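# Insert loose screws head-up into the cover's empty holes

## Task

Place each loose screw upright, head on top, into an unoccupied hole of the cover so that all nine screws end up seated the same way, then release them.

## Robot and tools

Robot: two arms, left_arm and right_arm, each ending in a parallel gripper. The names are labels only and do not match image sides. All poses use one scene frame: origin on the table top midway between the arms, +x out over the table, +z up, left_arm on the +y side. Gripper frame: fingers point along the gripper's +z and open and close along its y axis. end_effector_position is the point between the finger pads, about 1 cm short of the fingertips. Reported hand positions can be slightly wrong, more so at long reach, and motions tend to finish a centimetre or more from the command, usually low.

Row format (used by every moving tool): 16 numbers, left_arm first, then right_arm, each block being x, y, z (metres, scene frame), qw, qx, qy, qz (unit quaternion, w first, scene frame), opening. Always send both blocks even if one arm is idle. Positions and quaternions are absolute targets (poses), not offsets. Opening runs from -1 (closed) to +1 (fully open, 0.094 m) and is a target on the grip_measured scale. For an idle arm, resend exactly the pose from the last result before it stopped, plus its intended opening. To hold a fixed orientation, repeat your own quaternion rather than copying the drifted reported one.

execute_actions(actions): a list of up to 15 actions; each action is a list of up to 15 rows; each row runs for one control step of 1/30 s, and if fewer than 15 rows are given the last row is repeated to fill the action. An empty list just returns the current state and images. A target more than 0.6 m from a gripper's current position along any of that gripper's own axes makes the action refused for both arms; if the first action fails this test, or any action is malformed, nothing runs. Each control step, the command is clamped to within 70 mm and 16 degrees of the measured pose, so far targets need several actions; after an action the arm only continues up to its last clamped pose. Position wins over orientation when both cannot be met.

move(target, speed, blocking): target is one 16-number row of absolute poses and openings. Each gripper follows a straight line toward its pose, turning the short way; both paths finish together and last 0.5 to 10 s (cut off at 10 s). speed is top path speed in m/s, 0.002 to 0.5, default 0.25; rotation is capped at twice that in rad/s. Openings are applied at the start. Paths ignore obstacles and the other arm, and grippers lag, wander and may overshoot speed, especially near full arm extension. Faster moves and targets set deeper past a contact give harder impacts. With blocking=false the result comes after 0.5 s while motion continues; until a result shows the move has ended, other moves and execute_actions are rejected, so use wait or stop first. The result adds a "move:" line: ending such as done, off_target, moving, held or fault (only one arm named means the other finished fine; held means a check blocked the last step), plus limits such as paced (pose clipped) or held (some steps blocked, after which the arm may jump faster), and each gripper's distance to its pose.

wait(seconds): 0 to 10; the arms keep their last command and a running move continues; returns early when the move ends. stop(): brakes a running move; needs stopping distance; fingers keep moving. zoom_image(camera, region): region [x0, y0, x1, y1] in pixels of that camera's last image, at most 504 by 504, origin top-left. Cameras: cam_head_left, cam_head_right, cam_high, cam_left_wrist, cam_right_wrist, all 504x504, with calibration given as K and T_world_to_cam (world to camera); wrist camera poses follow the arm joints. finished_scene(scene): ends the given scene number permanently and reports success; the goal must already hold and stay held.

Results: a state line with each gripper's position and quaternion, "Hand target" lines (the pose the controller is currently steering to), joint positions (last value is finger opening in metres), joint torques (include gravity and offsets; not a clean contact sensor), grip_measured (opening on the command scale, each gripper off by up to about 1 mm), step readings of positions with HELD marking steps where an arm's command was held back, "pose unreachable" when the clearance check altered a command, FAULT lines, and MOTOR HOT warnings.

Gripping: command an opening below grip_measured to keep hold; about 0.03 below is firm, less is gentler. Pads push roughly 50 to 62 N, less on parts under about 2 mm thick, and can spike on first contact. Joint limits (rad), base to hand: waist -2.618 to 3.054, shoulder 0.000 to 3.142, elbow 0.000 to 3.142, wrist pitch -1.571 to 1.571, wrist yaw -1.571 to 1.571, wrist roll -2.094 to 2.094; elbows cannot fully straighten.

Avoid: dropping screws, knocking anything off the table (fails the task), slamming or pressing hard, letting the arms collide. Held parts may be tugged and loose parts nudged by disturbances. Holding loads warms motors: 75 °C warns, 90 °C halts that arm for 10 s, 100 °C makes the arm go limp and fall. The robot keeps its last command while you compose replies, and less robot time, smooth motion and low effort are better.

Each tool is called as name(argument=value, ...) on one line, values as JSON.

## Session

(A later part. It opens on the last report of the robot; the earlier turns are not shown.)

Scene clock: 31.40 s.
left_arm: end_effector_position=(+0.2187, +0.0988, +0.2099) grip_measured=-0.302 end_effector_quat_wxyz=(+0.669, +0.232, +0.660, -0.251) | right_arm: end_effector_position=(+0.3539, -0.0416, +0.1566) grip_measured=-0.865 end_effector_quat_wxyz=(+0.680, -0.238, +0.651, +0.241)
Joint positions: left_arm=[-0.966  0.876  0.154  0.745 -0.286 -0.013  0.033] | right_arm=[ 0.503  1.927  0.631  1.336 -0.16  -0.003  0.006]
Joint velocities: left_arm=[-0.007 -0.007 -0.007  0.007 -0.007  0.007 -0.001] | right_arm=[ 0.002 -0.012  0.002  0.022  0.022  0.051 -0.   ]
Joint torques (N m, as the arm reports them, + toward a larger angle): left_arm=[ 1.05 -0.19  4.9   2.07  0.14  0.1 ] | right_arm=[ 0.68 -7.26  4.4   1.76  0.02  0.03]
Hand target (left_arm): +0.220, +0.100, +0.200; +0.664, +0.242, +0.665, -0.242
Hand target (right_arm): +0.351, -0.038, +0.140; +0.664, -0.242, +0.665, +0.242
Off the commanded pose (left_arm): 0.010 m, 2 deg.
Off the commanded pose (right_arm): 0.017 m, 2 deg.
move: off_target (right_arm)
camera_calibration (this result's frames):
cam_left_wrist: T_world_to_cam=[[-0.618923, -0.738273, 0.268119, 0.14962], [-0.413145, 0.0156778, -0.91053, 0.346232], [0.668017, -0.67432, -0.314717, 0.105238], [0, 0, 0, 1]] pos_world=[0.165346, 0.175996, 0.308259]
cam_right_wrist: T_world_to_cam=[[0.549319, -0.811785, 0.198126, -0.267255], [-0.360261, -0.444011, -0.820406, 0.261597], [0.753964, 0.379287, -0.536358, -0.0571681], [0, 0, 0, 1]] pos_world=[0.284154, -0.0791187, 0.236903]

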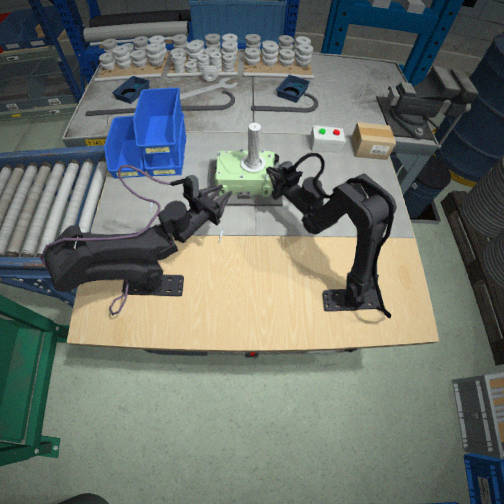

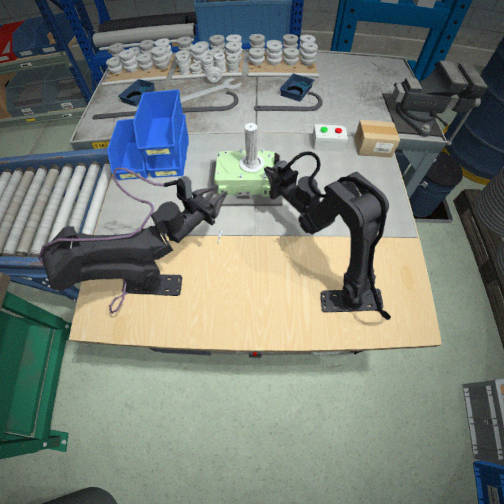

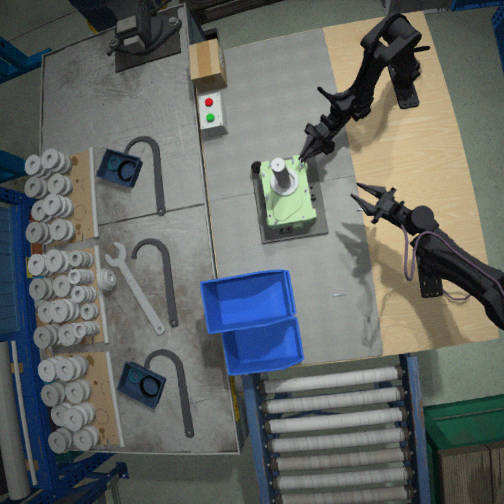

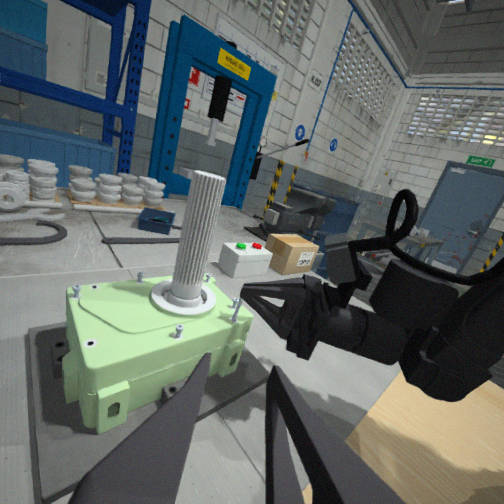

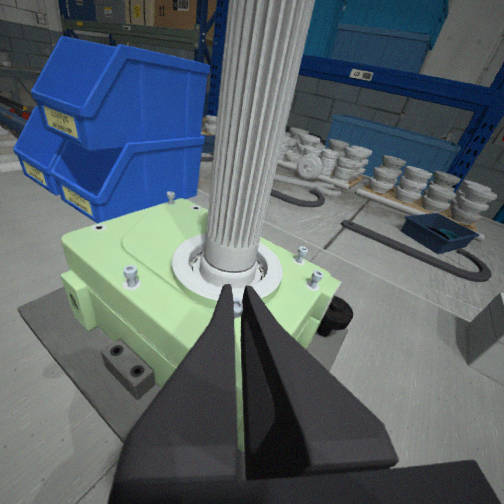

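Tip ~2–3 mm left; slide −x−y.

move(target=[0.22,0.1,0.2,0.6645,0.2418,0.6645,-0.2418,-0.3,0.347,-0.045,0.142,0.6645,-0.2418,0.6645,0.2418,-1], speed=0.005)

zoom_image(camera="cam_left_wrist", region=[190,250,300,360])

Scene clock: 37.17 s.
left_arm: end_effector_position=(+0.2187, +0.0987, +0.2100) grip_measured=-0.302 end_effector_quat_wxyz=(+0.669, +0.233, +0.659, -0.251) | right_arm: end_effector_position=(+0.3514, -0.0431, +0.1562) grip_measured=-0.865 end_effector_quat_wxyz=(+0.681, -0.237, +0.649, +0.241)
Joint positions: left_arm=[-0.966  0.876  0.154  0.745 -0.286 -0.013  0.033] | right_arm=[ 0.503  1.927  0.618  1.355 -0.16  -0.003  0.006]
Joint velocities: left_arm=[-0.002  0.007  0.002  0.022  0.081  0.007 -0.   ] | right_arm=[ 0.007 -0.027  0.002  0.037 -0.007  0.007  0.   ]
Joint torques (N m, as the arm reports them, + toward a larger angle): left_arm=[ 1.06 -0.18  4.91  2.07  0.13  0.09] | right_arm=[-0.06 -9.11  3.16  1.64 -0.09  0.03]
Hand target (left_arm): +0.220, +0.100, +0.200; +0.664, +0.242, +0.665, -0.242
Hand target (right_arm): +0.347, -0.045, +0.142; +0.665, -0.242, +0.664, +0.242
Off the commanded pose (left_arm): 0.010 m, 2 deg.
Off the commanded pose (right_arm): 0.015 m, 3 deg.
move: off_target (right_arm)
camera_calibration (this result's frames):
cam_left_wrist: T_world_to_cam=[[-0.619605, -0.737802, 0.267839, 0.149626], [-0.412704, 0.015975, -0.910725, 0.346197], [0.667656, -0.674828, -0.314392, 0.105318], [0, 0, 0, 1]] pos_world=[0.16527, 0.175935, 0.308326]
cam_right_wrist: T_world_to_cam=[[0.548471, -0.812283, 0.198434, -0.266755], [-0.356747, -0.441947, -0.823052, 0.258939], [0.756248, 0.380629, -0.532175, -0.0563689], [0, 0, 0, 1]] pos_world=[0.281312, -0.0807881, 0.236055]

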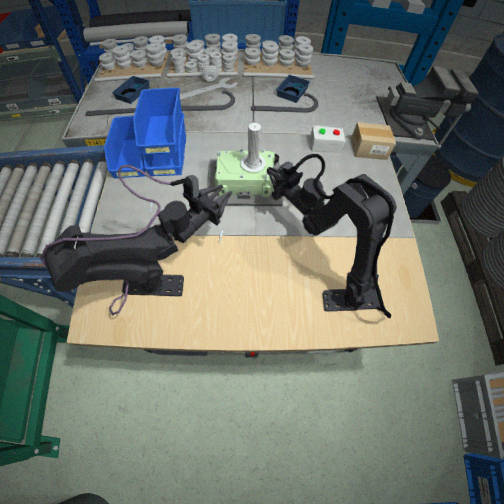

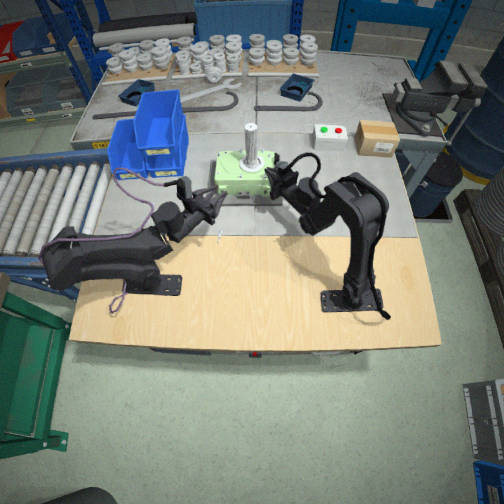

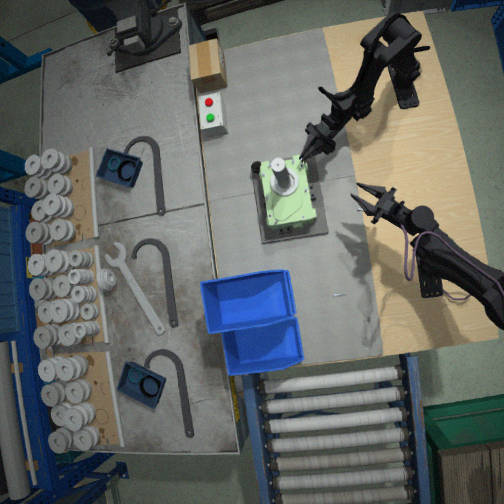

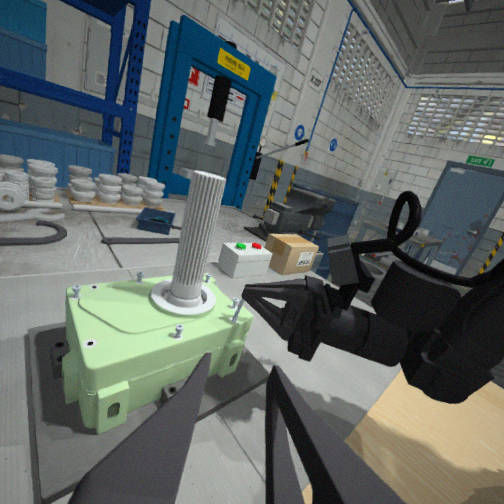

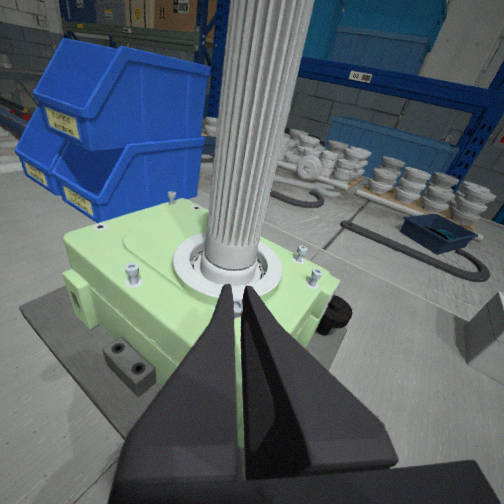

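Region (190, 250, 300, 360) of cam_left_wrist's 504x504 image, scaled by 4.582, with more detail than that image has.

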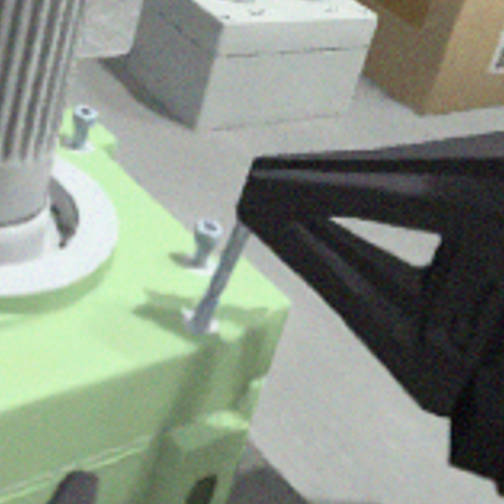

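Slightly in front of hole (toward camera); move −y (waist).

move(target=[0.22,0.1,0.2,0.6645,0.2418,0.6645,-0.2418,-0.3,0.352,-0.052,0.138,0.6645,-0.2418,0.6645,0.2418,-1], speed=0.005)

zoom_image(camera="cam_left_wrist", region=[190,250,300,360])

Scene clock: 42.13 s.
left_arm: end_effector_position=(+0.2186, +0.0986, +0.2100) grip_measured=-0.302 end_effector_quat_wxyz=(+0.669, +0.233, +0.659, -0.251) | right_arm: end_effector_position=(+0.3534, -0.0473, +0.1567) grip_measured=-0.865 end_effector_quat_wxyz=(+0.681, -0.241, +0.647, +0.244)
Joint positions: left_arm=[-0.966  0.876  0.154  0.745 -0.285 -0.013  0.033] | right_arm=[ 0.482  1.927  0.618  1.357 -0.19  -0.003  0.006]
Joint velocities: left_arm=[ 0.017 -0.017  0.007 -0.037 -0.007 -0.022  0.001] | right_arm=[-0.012 -0.002 -0.002 -0.051  0.037 -0.095 -0.   ]
Joint torques (N m, as the arm reports them, + toward a larger angle): left_arm=[ 1.07 -0.18  4.9   2.07  0.13  0.09] | right_arm=[-0.55 -7.55  3.23  1.78 -0.05  0.04]
Hand target (left_arm): +0.220, +0.100, +0.200; +0.664, +0.242, +0.665, -0.242
Hand target (right_arm): +0.352, -0.052, +0.138; +0.665, -0.241, +0.664, +0.242
Off the commanded pose (left_arm): 0.010 m, 2 deg.
Off the commanded pose (right_arm): 0.019 m, 3 deg.
move: off_target (right_arm)
camera_calibration (this result's frames):
cam_left_wrist: T_world_to_cam=[[-0.619889, -0.737567, 0.26783, 0.149601], [-0.412691, 0.0161369, -0.910728, 0.346162], [0.667401, -0.675081, -0.31439, 0.105393], [0, 0, 0, 1]] pos_world=[0.165255, 0.175903, 0.308326]
cam_right_wrist: T_world_to_cam=[[0.555628, -0.807016, 0.200007, -0.273954], [-0.350309, -0.445393, -0.823959, 0.255942], [0.75403, 0.38775, -0.530178, -0.0552478], [0, 0, 0, 1]] pos_world=[0.283534, -0.0856683, 0.236388]

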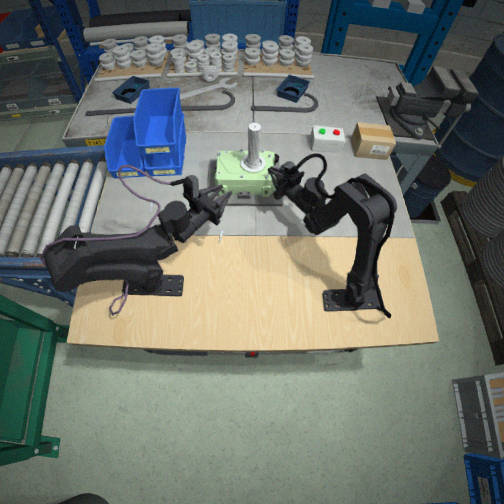

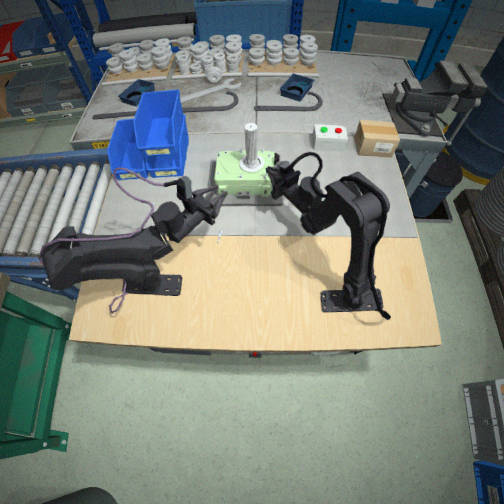

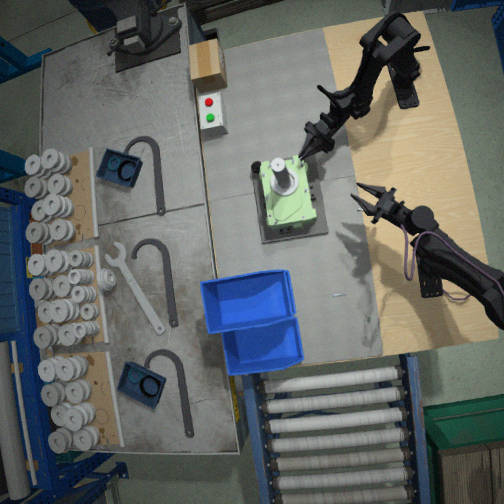

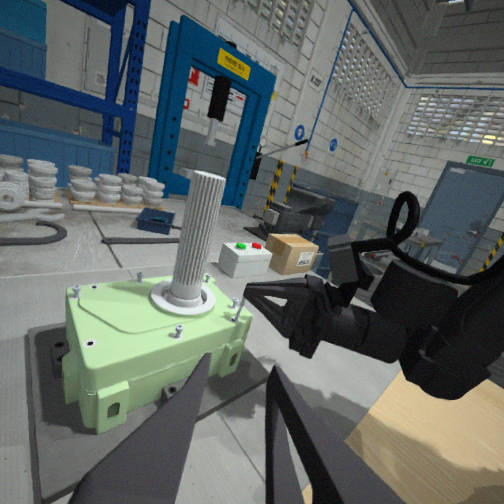

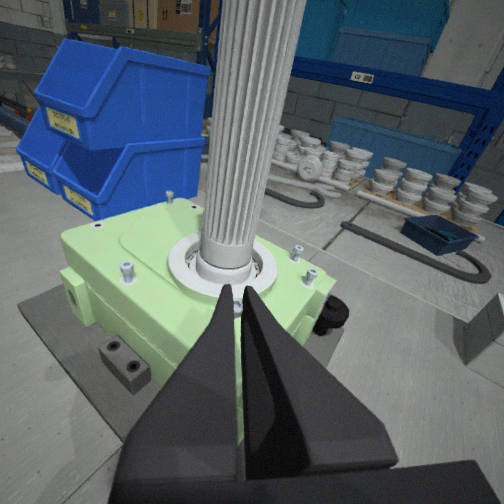

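Region (190, 250, 300, 360) of cam_left_wrist's 504x504 image, scaled by 4.582, with more detail than that image has.

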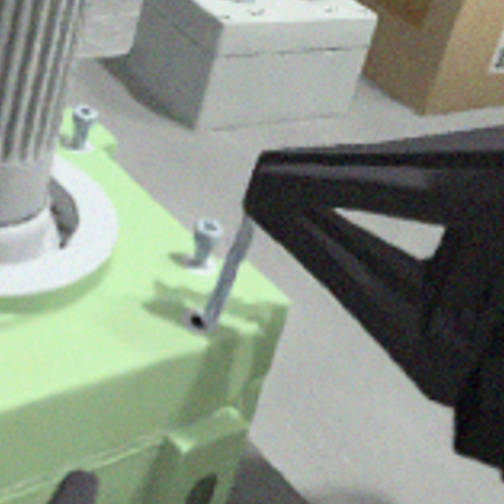

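move(target=[0.22,0.1,0.2,0.6645,0.2418,0.6645,-0.2418,-0.3,0.357,-0.045,0.134,0.6645,-0.2418,0.6645,0.2418,-1], speed=0.005)

zoom_image(camera="cam_left_wrist", region=[190,250,300,360])

Scene clock: 47.37 s.
left_arm: end_effector_position=(+0.2186, +0.0986, +0.2100) grip_measured=-0.302 end_effector_quat_wxyz=(+0.669, +0.233, +0.659, -0.251) | right_arm: end_effector_position=(+0.3537, -0.0472, +0.1559) grip_measured=-0.865 end_effector_quat_wxyz=(+0.686, -0.240, +0.641, +0.245)
Joint positions: left_arm=[-0.966  0.876  0.154  0.745 -0.285 -0.013  0.033] | right_arm=[ 0.482  1.948  0.618  1.392 -0.19  -0.003  0.006]
Joint velocities: left_arm=[ 0.022 -0.012  0.012 -0.066  0.081 -0.022 -0.001] | right_arm=[ 0.002  0.002  0.007 -0.022 -0.095  0.022 -0.001]
Joint torques (N m, as the arm reports them, + toward a larger angle): left_arm=[ 1.06 -0.19  4.9   2.06  0.13  0.09] | right_arm=[ 0.18 -6.57  5.37  1.48  0.05  0.03]
Hand target (left_arm): +0.220, +0.100, +0.200; +0.664, +0.242, +0.665, -0.242
Hand target (right_arm): +0.356, -0.046, +0.134; +0.664, -0.242, +0.664, +0.242
Off the commanded pose (left_arm): 0.010 m, 2 deg.
Off the commanded pose (right_arm): 0.022 m, 4 deg.
move: off_target (right_arm)
camera_calibration (this result's frames):
cam_left_wrist: T_world_to_cam=[[-0.619889, -0.737567, 0.26783, 0.149601], [-0.412691, 0.0161369, -0.910728, 0.346162], [0.667401, -0.675081, -0.31439, 0.105393], [0, 0, 0, 1]] pos_world=[0.165255, 0.175903, 0.308326]
cam_right_wrist: T_world_to_cam=[[0.553022, -0.808474, 0.201336, -0.273184], [-0.339561, -0.439379, -0.831652, 0.253155], [0.760832, 0.391556, -0.517513, -0.0601021], [0, 0, 0, 1]] pos_world=[0.282766, -0.0860981, 0.234435]

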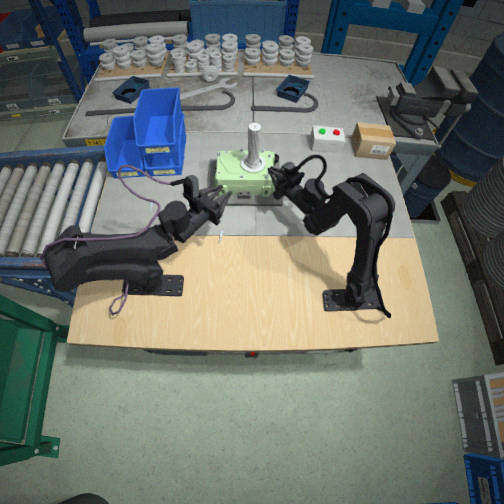

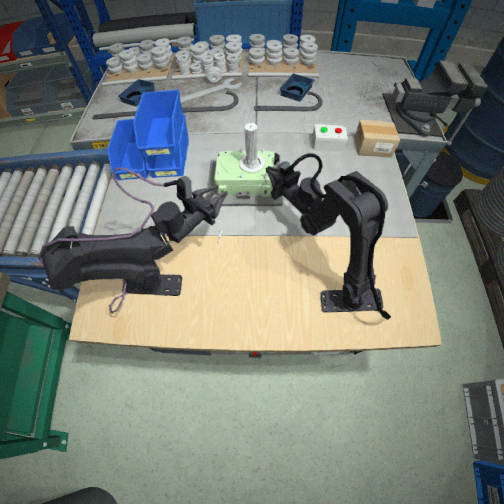

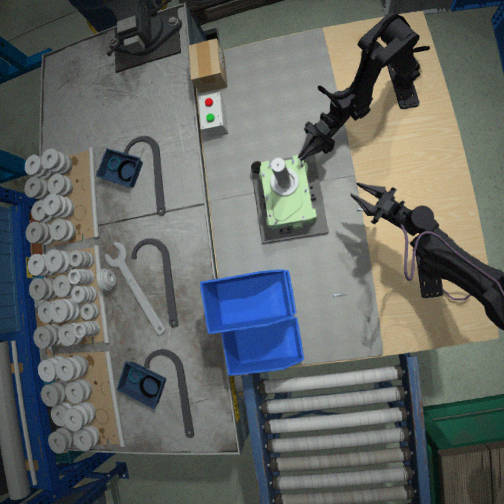

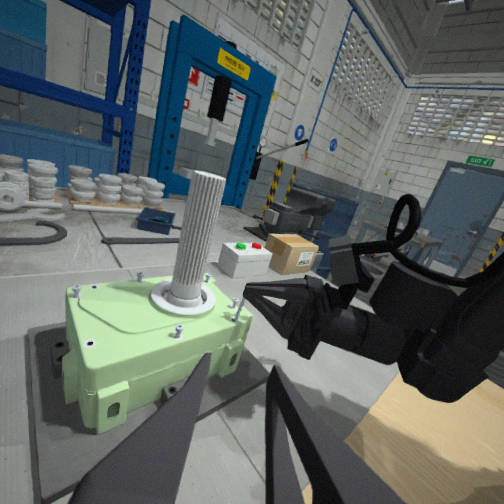

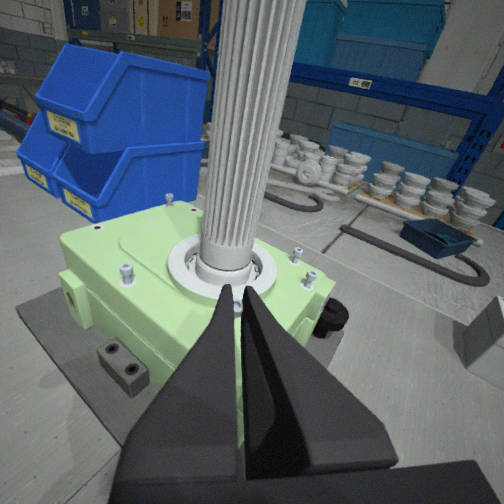

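Region (190, 250, 300, 360) of cam_left_wrist's 504x504 image, scaled by 4.582, with more detail than that image has.

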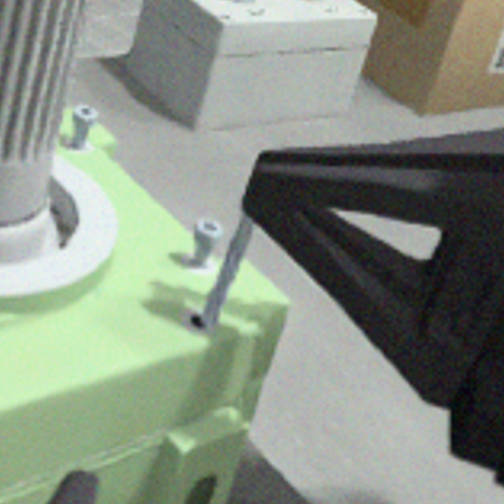

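move(target=[0.22,0.1,0.2,0.6645,0.2418,0.6645,-0.2418,-0.3,0.363,-0.040,0.138,0.6645,-0.2418,0.6645,0.2418,-1], speed=0.005)

zoom_image(camera="cam_left_wrist", region=[190,250,300,360])

Scene clock: 54.03 s.
left_arm: end_effector_position=(+0.2186, +0.0986, +0.2100) grip_measured=-0.302 end_effector_quat_wxyz=(+0.669, +0.233, +0.659, -0.251) | right_arm: end_effector_position=(+0.3581, -0.0447, +0.1533) grip_measured=-0.865 end_effector_quat_wxyz=(+0.679, -0.241, +0.649, +0.244)
Joint positions: left_arm=[-0.966  0.876  0.154  0.745 -0.285 -0.013  0.033] | right_arm=[ 0.482  1.948  0.64   1.35  -0.19  -0.003  0.006]
Joint velocities: left_arm=[-0.017 -0.017 -0.007 -0.066  0.066 -0.022  0.   ] | right_arm=[-0.012 -0.007 -0.017  0.095  0.007 -0.051 -0.   ]
Joint torques (N m, as the arm reports them, + toward a larger angle): left_arm=[ 1.05 -0.18  4.9   2.07  0.12  0.09] | right_arm=[ 0.44 -6.59  6.61  1.57  0.07  0.01]
Hand target (left_arm): +0.220, +0.100, +0.200; +0.664, +0.242, +0.665, -0.242
Hand target (right_arm): +0.362, -0.041, +0.138; +0.665, -0.242, +0.664, +0.242
Off the commanded pose (left_arm): 0.010 m, 2 deg.
Off the commanded pose (right_arm): 0.017 m, 2 deg.
move: off_target (right_arm)
camera_calibration (this result's frames):
cam_left_wrist: T_world_to_cam=[[-0.619889, -0.737567, 0.26783, 0.149601], [-0.412691, 0.0161369, -0.910728, 0.346162], [0.667401, -0.675081, -0.31439, 0.105393], [0, 0, 0, 1]] pos_world=[0.165255, 0.175903, 0.308326]
cam_right_wrist: T_world_to_cam=[[0.556753, -0.80647, 0.199078, -0.274002], [-0.354884, -0.44761, -0.820794, 0.257012], [0.751055, 0.38633, -0.535412, -0.0597221], [0, 0, 0, 1]] pos_world=[0.288615, -0.082861, 0.233525]

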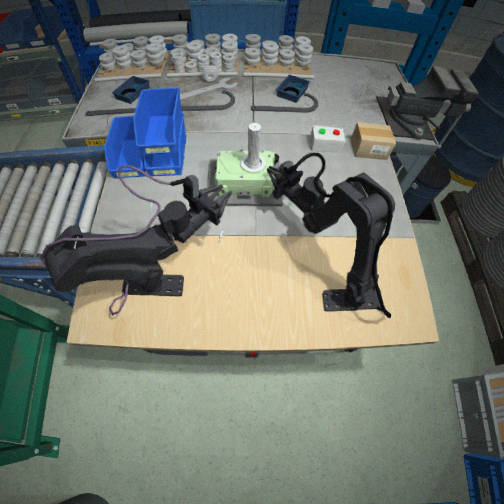

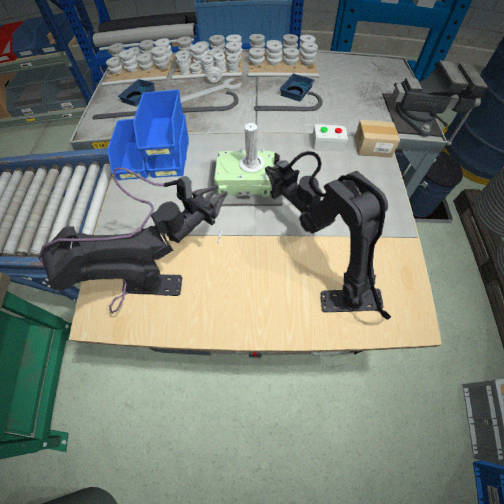

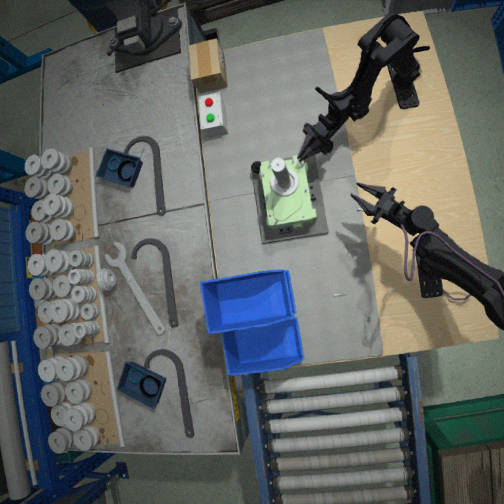

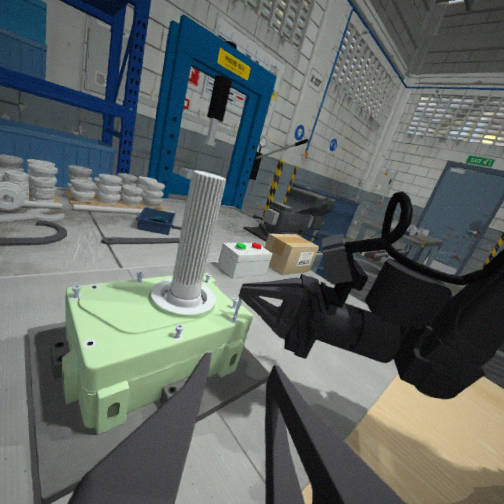

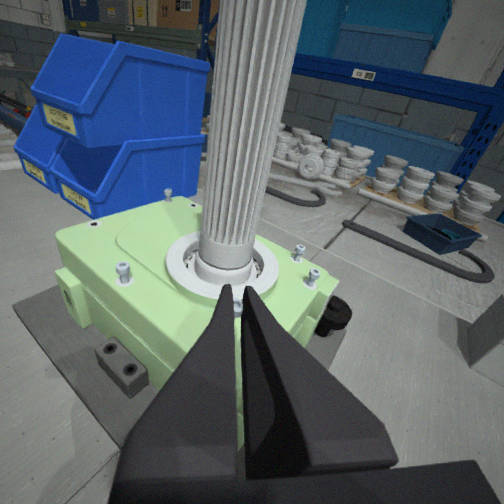

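Region (190, 250, 300, 360) of cam_left_wrist's 504x504 image, scaled by 4.582, with more detail than that image has.

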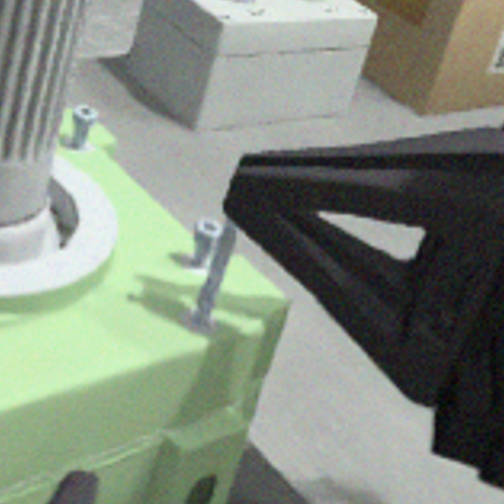

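In. Push down.

move(target=[0.22,0.1,0.2,0.6645,0.2418,0.6645,-0.2418,-0.3,0.358,-0.044,0.128,0.6645,-0.2418,0.6645,0.2418,-1], speed=0.01)

move(target=[0.22,0.1,0.2,0.6645,0.2418,0.6645,-0.2418,-0.3,0.358,-0.044,0.14,0.6645,-0.2418,0.6645,0.2418,-0.7], speed=0.01)

zoom_image(camera="cam_left_wrist", region=[190,250,300,360])

Scene clock: 56.97 s.
left_arm: end_effector_position=(+0.2186, +0.0986, +0.2100) grip_measured=-0.302 end_effector_quat_wxyz=(+0.669, +0.233, +0.659, -0.251) | right_arm: end_effector_position=(+0.3583, -0.0445, +0.1529) grip_measured=-0.865 end_effector_quat_wxyz=(+0.688, -0.240, +0.640, +0.245)
Joint positions: left_arm=[-0.966  0.876  0.154  0.745 -0.285 -0.013  0.033] | right_arm=[ 0.482  1.979  0.64   1.408 -0.191 -0.003  0.006]
Joint velocities: left_arm=[-0.012 -0.012  0.002  0.007  0.066  0.022 -0.   ] | right_arm=[ 0.022 -0.012  0.007 -0.037 -0.022 -0.051 -0.001]
Joint torques (N m, as the arm reports them, + toward a larger angle): left_arm=[ 1.06 -0.19  4.9   2.08  0.13  0.09] | right_arm=[ 0.27 -6.96  4.    1.58  0.06  0.02]
Hand target (left_arm): +0.220, +0.100, +0.200; +0.664, +0.242, +0.665, -0.242
Hand target (right_arm): +0.357, -0.045, +0.128; +0.665, -0.242, +0.664, +0.242
Off the commanded pose (left_arm): 0.010 m, 2 deg.
Off the commanded pose (right_arm): 0.025 m, 4 deg.
move: off_target (right_arm)
camera_calibration (this result's frames):
cam_left_wrist: T_world_to_cam=[[-0.619889, -0.737567, 0.26783, 0.149601], [-0.412691, 0.0161369, -0.910728, 0.346162], [0.667401, -0.675081, -0.31439, 0.105393], [0, 0, 0, 1]] pos_world=[0.165255, 0.175903, 0.308326]
cam_right_wrist: T_world_to_cam=[[0.552458, -0.808829, 0.201457, -0.272813], [-0.335695, -0.437119, -0.834407, 0.252523], [0.762954, 0.393347, -0.513011, -0.0675617], [0, 0, 0, 1]] pos_world=[0.287035, -0.0837017, 0.231007]

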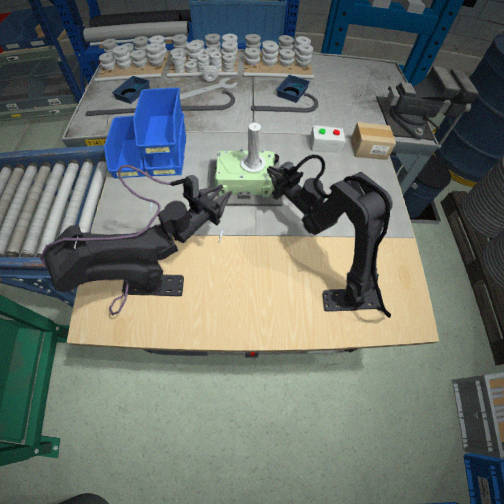

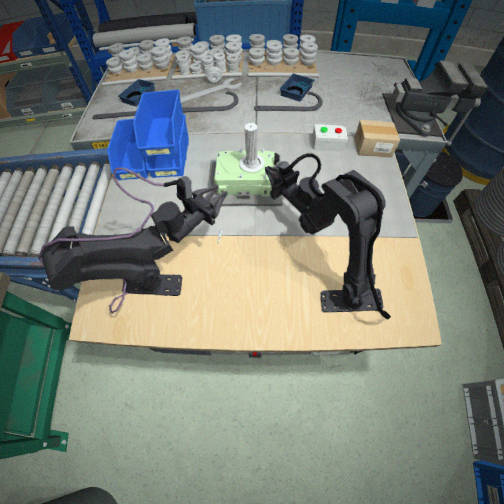

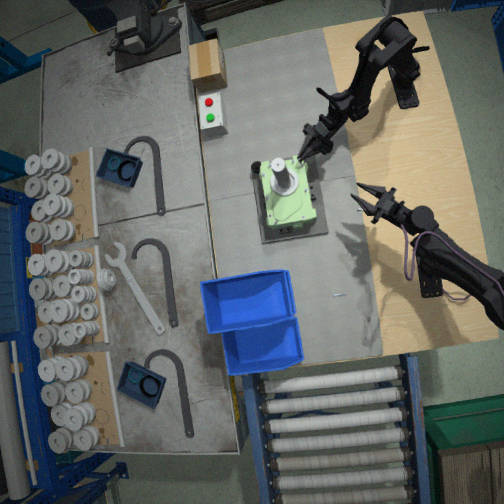

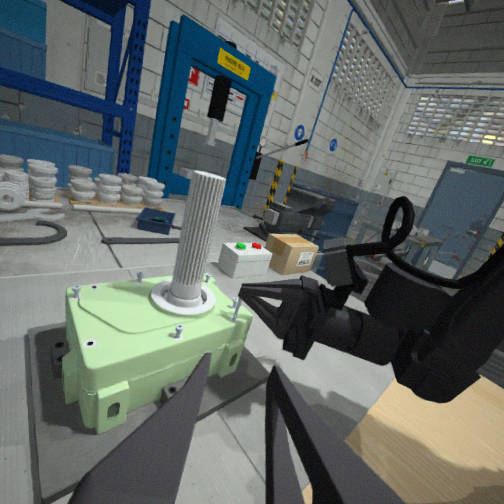

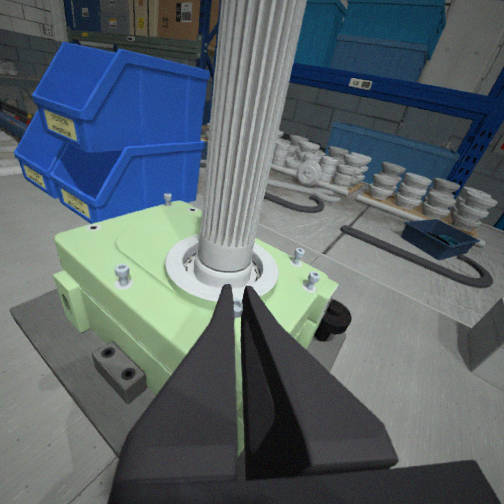

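Scene clock: 60.63 s.
left_arm: end_effector_position=(+0.2186, +0.0986, +0.2100) grip_measured=-0.302 end_effector_quat_wxyz=(+0.669, +0.233, +0.659, -0.251) | right_arm: end_effector_position=(+0.3588, -0.0442, +0.1376) grip_measured=-0.701 end_effector_quat_wxyz=(+0.666, -0.243, +0.662, +0.242)
Joint positions: left_arm=[-0.966  0.876  0.154  0.745 -0.285 -0.013  0.033] | right_arm=[ 0.482  1.979  0.64   1.345 -0.191 -0.003  0.014]
Joint velocities: left_arm=[ 0.007  0.002  0.007  0.007 -0.081 -0.051 -0.   ] | right_arm=[-0.007  0.002  0.012 -0.066 -0.051 -0.007 -0.001]
Joint torques (N m, as the arm reports them, + toward a larger angle): left_arm=[ 1.06 -0.19  4.9   2.07  0.12  0.1 ] | right_arm=[  0.24 -11.06   4.73   1.65   0.05   0.02]
Hand target (left_arm): +0.220, +0.100, +0.200; +0.664, +0.242, +0.665, -0.242
Hand target (right_arm): +0.358, -0.044, +0.140; +0.665, -0.242, +0.664, +0.242
Off the commanded pose (left_arm): 0.010 m, 2 deg.
Off the commanded pose (right_arm): 0.003 m, 0 deg.
move: done
camera_calibration (this result's frames):
cam_left_wrist: T_world_to_cam=[[-0.619889, -0.737567, 0.26783, 0.149601], [-0.412691, 0.0161369, -0.910728, 0.346162], [0.667401, -0.675081, -0.31439, 0.105393], [0, 0, 0, 1]] pos_world=[0.165255, 0.175903, 0.308326]
cam_right_wrist: T_world_to_cam=[[0.563301, -0.802762, 0.195613, -0.272589], [-0.380357, -0.462109, -0.801114, 0.250342], [0.733499, 0.376866, -0.565643, -0.058827], [0, 0, 0, 1]] pos_world=[0.291919, -0.0809692, 0.2206]

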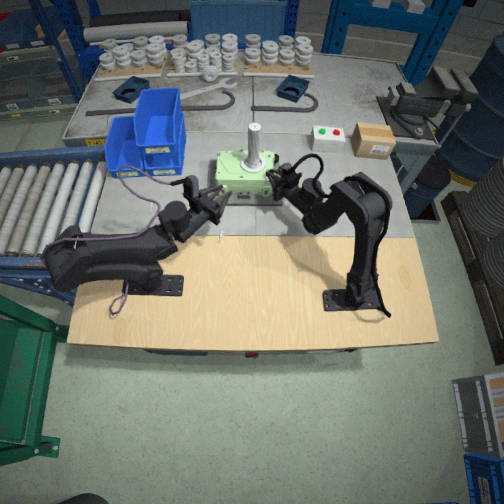

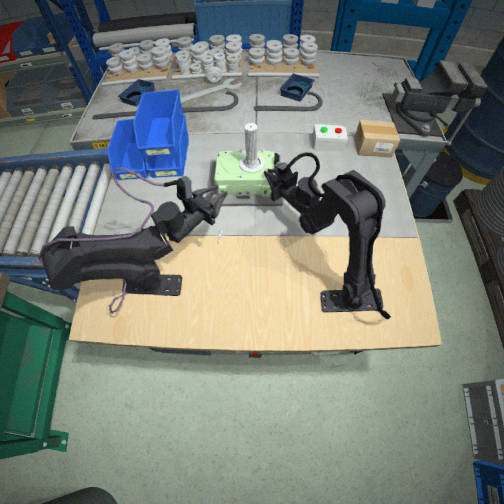

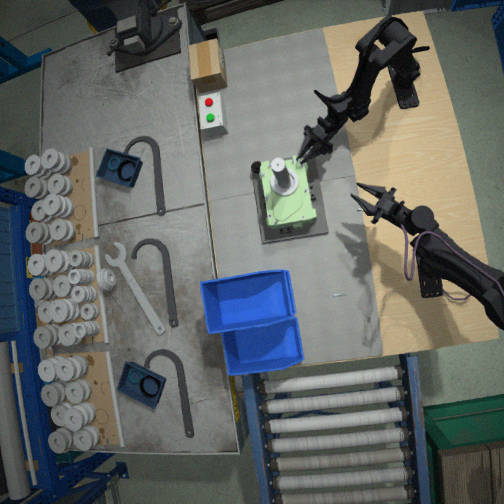

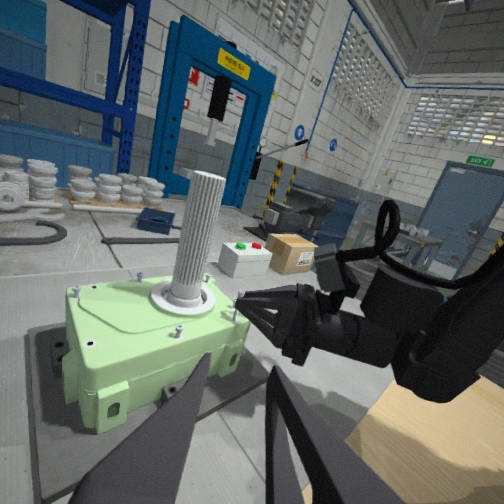

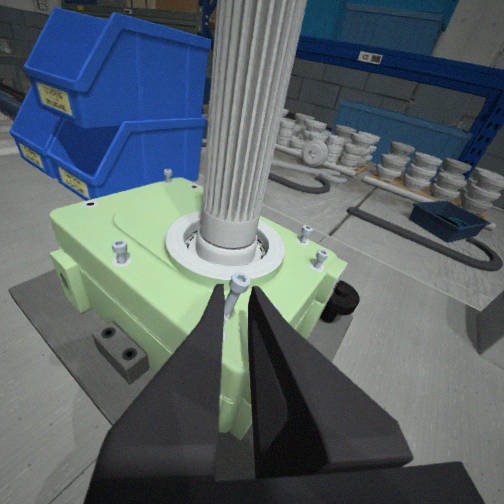

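Region (190, 250, 300, 360) of cam_left_wrist's 504x504 image, scaled by 4.582, with more detail than that image has.

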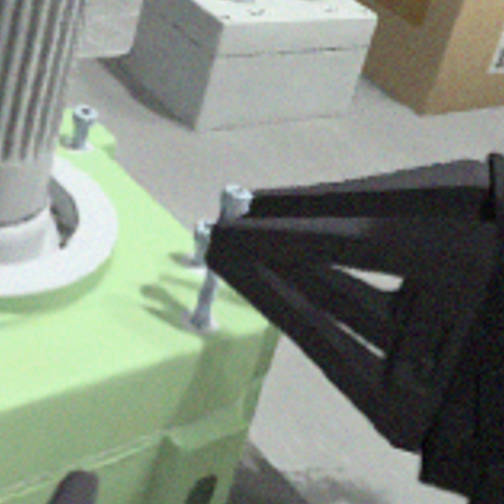

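move(target=[0.22,0.1,0.2,0.6645,0.2418,0.6645,-0.2418,-0.3,0.349,-0.032,0.14,0.6645,-0.2418,0.6645,0.2418,-0.7], speed=0.006)

zoom_image(camera="cam_left_wrist", region=[190,250,300,360])

Scene clock: 63.60 s.
left_arm: end_effector_position=(+0.2186, +0.0986, +0.2100) grip_measured=-0.302 end_effector_quat_wxyz=(+0.669, +0.233, +0.659, -0.251) | right_arm: end_effector_position=(+0.3525, -0.0334, +0.1379) grip_measured=-0.701 end_effector_quat_wxyz=(+0.667, -0.242, +0.662, +0.241)
Joint positions: left_arm=[-0.966  0.876  0.154  0.745 -0.285 -0.013  0.033] | right_arm=[ 0.525  1.979  0.64   1.346 -0.144 -0.003  0.014]
Joint velocities: left_arm=[-0.007  0.007  0.017  0.007 -0.051 -0.037 -0.001] | right_arm=[ 0.002 -0.017 -0.007  0.007  0.037 -0.051  0.   ]
Joint torques (N m, as the arm reports them, + toward a larger angle): left_arm=[ 1.07 -0.19  4.9   2.07  0.12  0.09] | right_arm=[  0.64 -11.32   4.22   1.69   0.04   0.03]
Hand target (left_arm): +0.220, +0.100, +0.200; +0.664, +0.242, +0.665, -0.242
Hand target (right_arm): +0.349, -0.032, +0.140; +0.665, -0.242, +0.664, +0.242
Off the commanded pose (left_arm): 0.010 m, 2 deg.
Off the commanded pose (right_arm): 0.004 m, 0 deg.
move: done
camera_calibration (this result's frames):
cam_left_wrist: T_world_to_cam=[[-0.619889, -0.737567, 0.26783, 0.149601], [-0.412691, 0.0161369, -0.910728, 0.346162], [0.667401, -0.675081, -0.31439, 0.105393], [0, 0, 0, 1]] pos_world=[0.165255, 0.175903, 0.308326]
cam_right_wrist: T_world_to_cam=[[0.559765, -0.805282, 0.19541, -0.259246], [-0.381621, -0.459841, -0.801818, 0.253808], [0.735547, 0.374257, -0.564715, -0.05908], [0, 0, 0, 1]] pos_world=[0.285431, -0.0699436, 0.220803]

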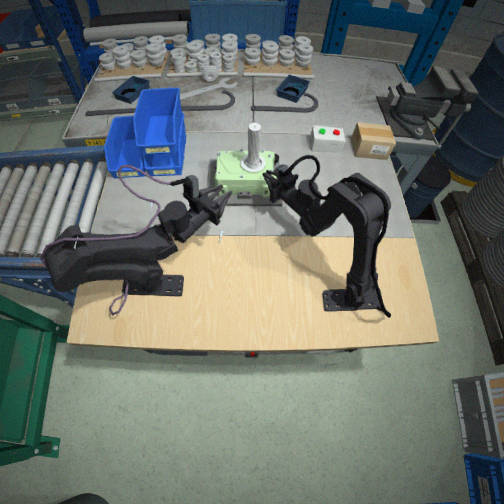

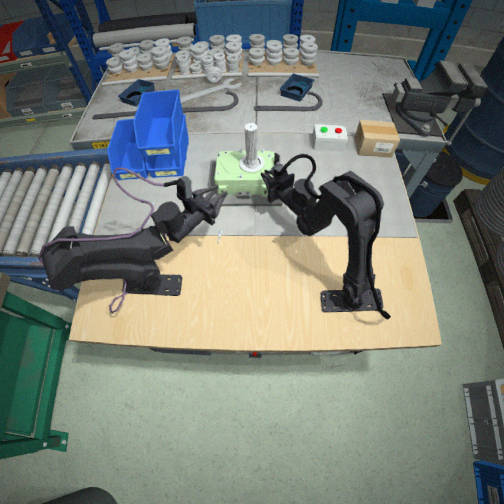

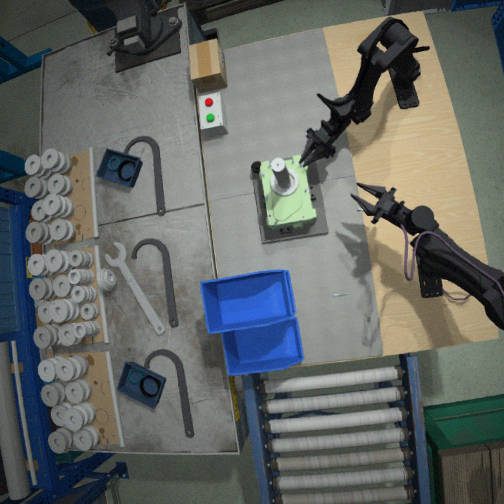

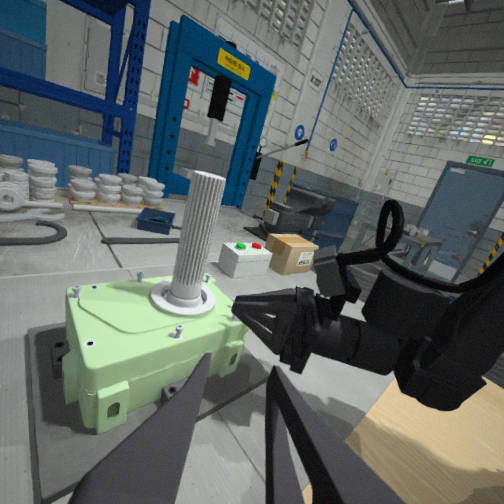

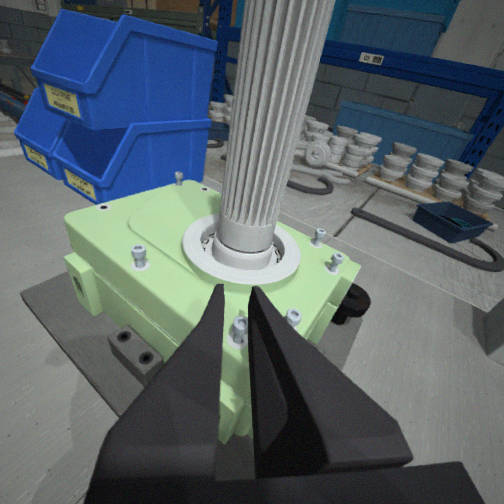

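Region (190, 250, 300, 360) of cam_left_wrist's 504x504 image, scaled by 4.582, with more detail than that image has.

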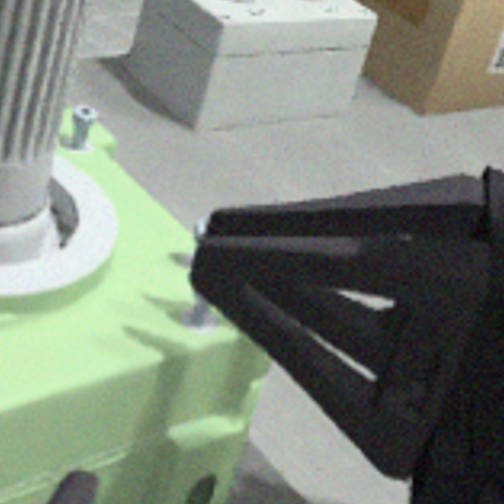

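Dropped in. Now S1.

move(target=[0.198,0.119,0.07,0,0.113,0.994,0,-0.3,0.33,-0.05,0.2,0.6645,-0.2418,0.6645,0.2418,-0.7], speed=0.15)

Scene clock: 69.63 s.
left_arm: end_effector_position=(+0.1939, +0.1205, +0.0669) grip_measured=-0.302 end_effector_quat_wxyz=(+0.004, +0.128, +0.992, +0.005) | right_arm: end_effector_position=(+0.3330, -0.0450, +0.2007) grip_measured=-0.701 end_effector_quat_wxyz=(+0.669, -0.242, +0.660, +0.242)
Joint positions: left_arm=[-0.828  1.663  1.157 -1.066 -0.012 -0.59   0.033] | right_arm=[ 0.525  1.663  0.605  1.071 -0.146 -0.003  0.014]
Joint velocities: left_arm=[ 0.007  0.012  0.022 -0.007 -0.022 -0.022 -0.001] | right_arm=[-0.007 -0.002 -0.017 -0.022 -0.051  0.007 -0.   ]
Joint torques (N m, as the arm reports them, + toward a larger angle): left_arm=[ 1.   -5.8   7.15  0.1   0.08 -0.12] | right_arm=[-0.45 -9.79  4.79  1.66 -0.07  0.02]
Hand target (left_arm): +0.198, +0.119, +0.071; +0.002, +0.117, +0.993, +0.002
Hand target (right_arm): +0.330, -0.050, +0.200; +0.665, -0.242, +0.664, +0.242
Off the commanded pose (left_arm): 0.005 m, 2 deg.
Off the commanded pose (right_arm): 0.006 m, 1 deg.
move: done
camera_calibration (this result's frames):
cam_left_wrist: T_world_to_cam=[[-0.00466713, -0.999882, -0.0146665, 0.119961], [-0.941, -0.000571517, 0.338405, 0.226161], [-0.338373, 0.0153806, -0.940886, 0.245428], [0, 0, 0, 1]] pos_world=[0.296424, 0.116301, 0.156145]
cam_right_wrist: T_world_to_cam=[[0.560589, -0.804623, 0.195762, -0.270234], [-0.376387, -0.458148, -0.805253, 0.290474], [0.737613, 0.377733, -0.559682, -0.00649238], [0, 0, 0, 1]] pos_world=[0.265609, -0.0819037, 0.283173]

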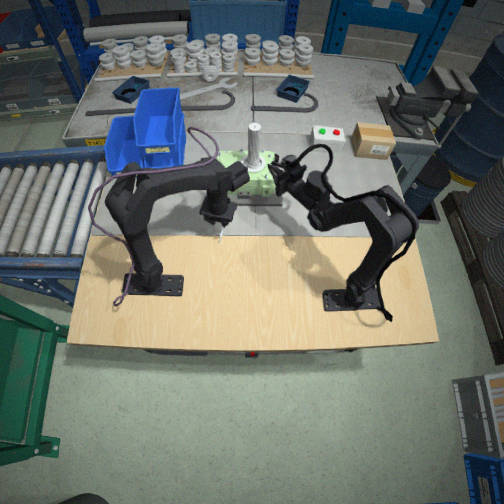

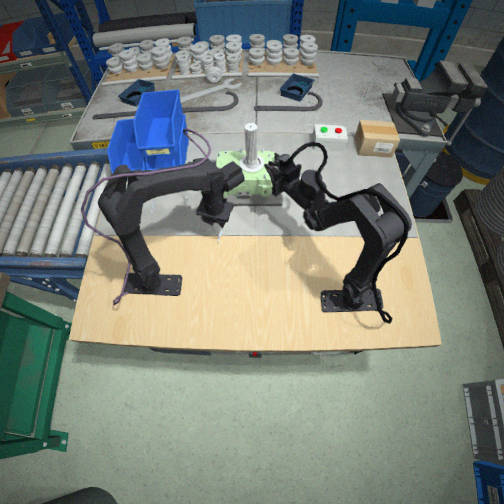

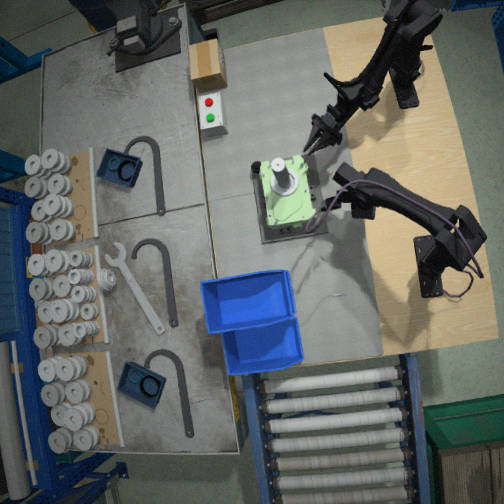

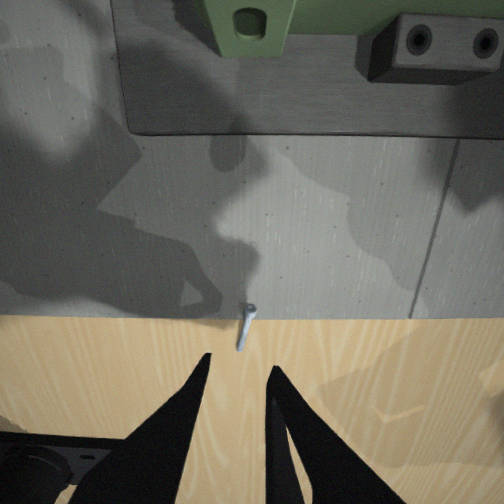

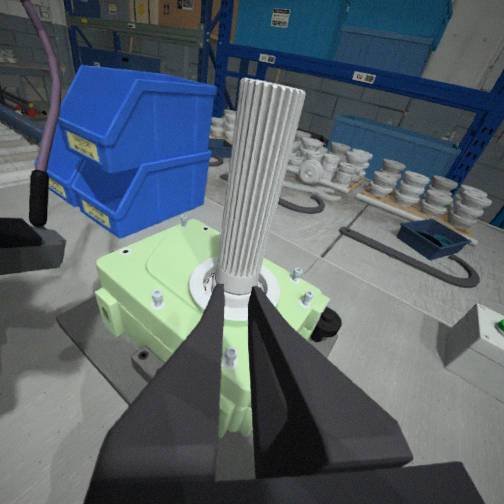

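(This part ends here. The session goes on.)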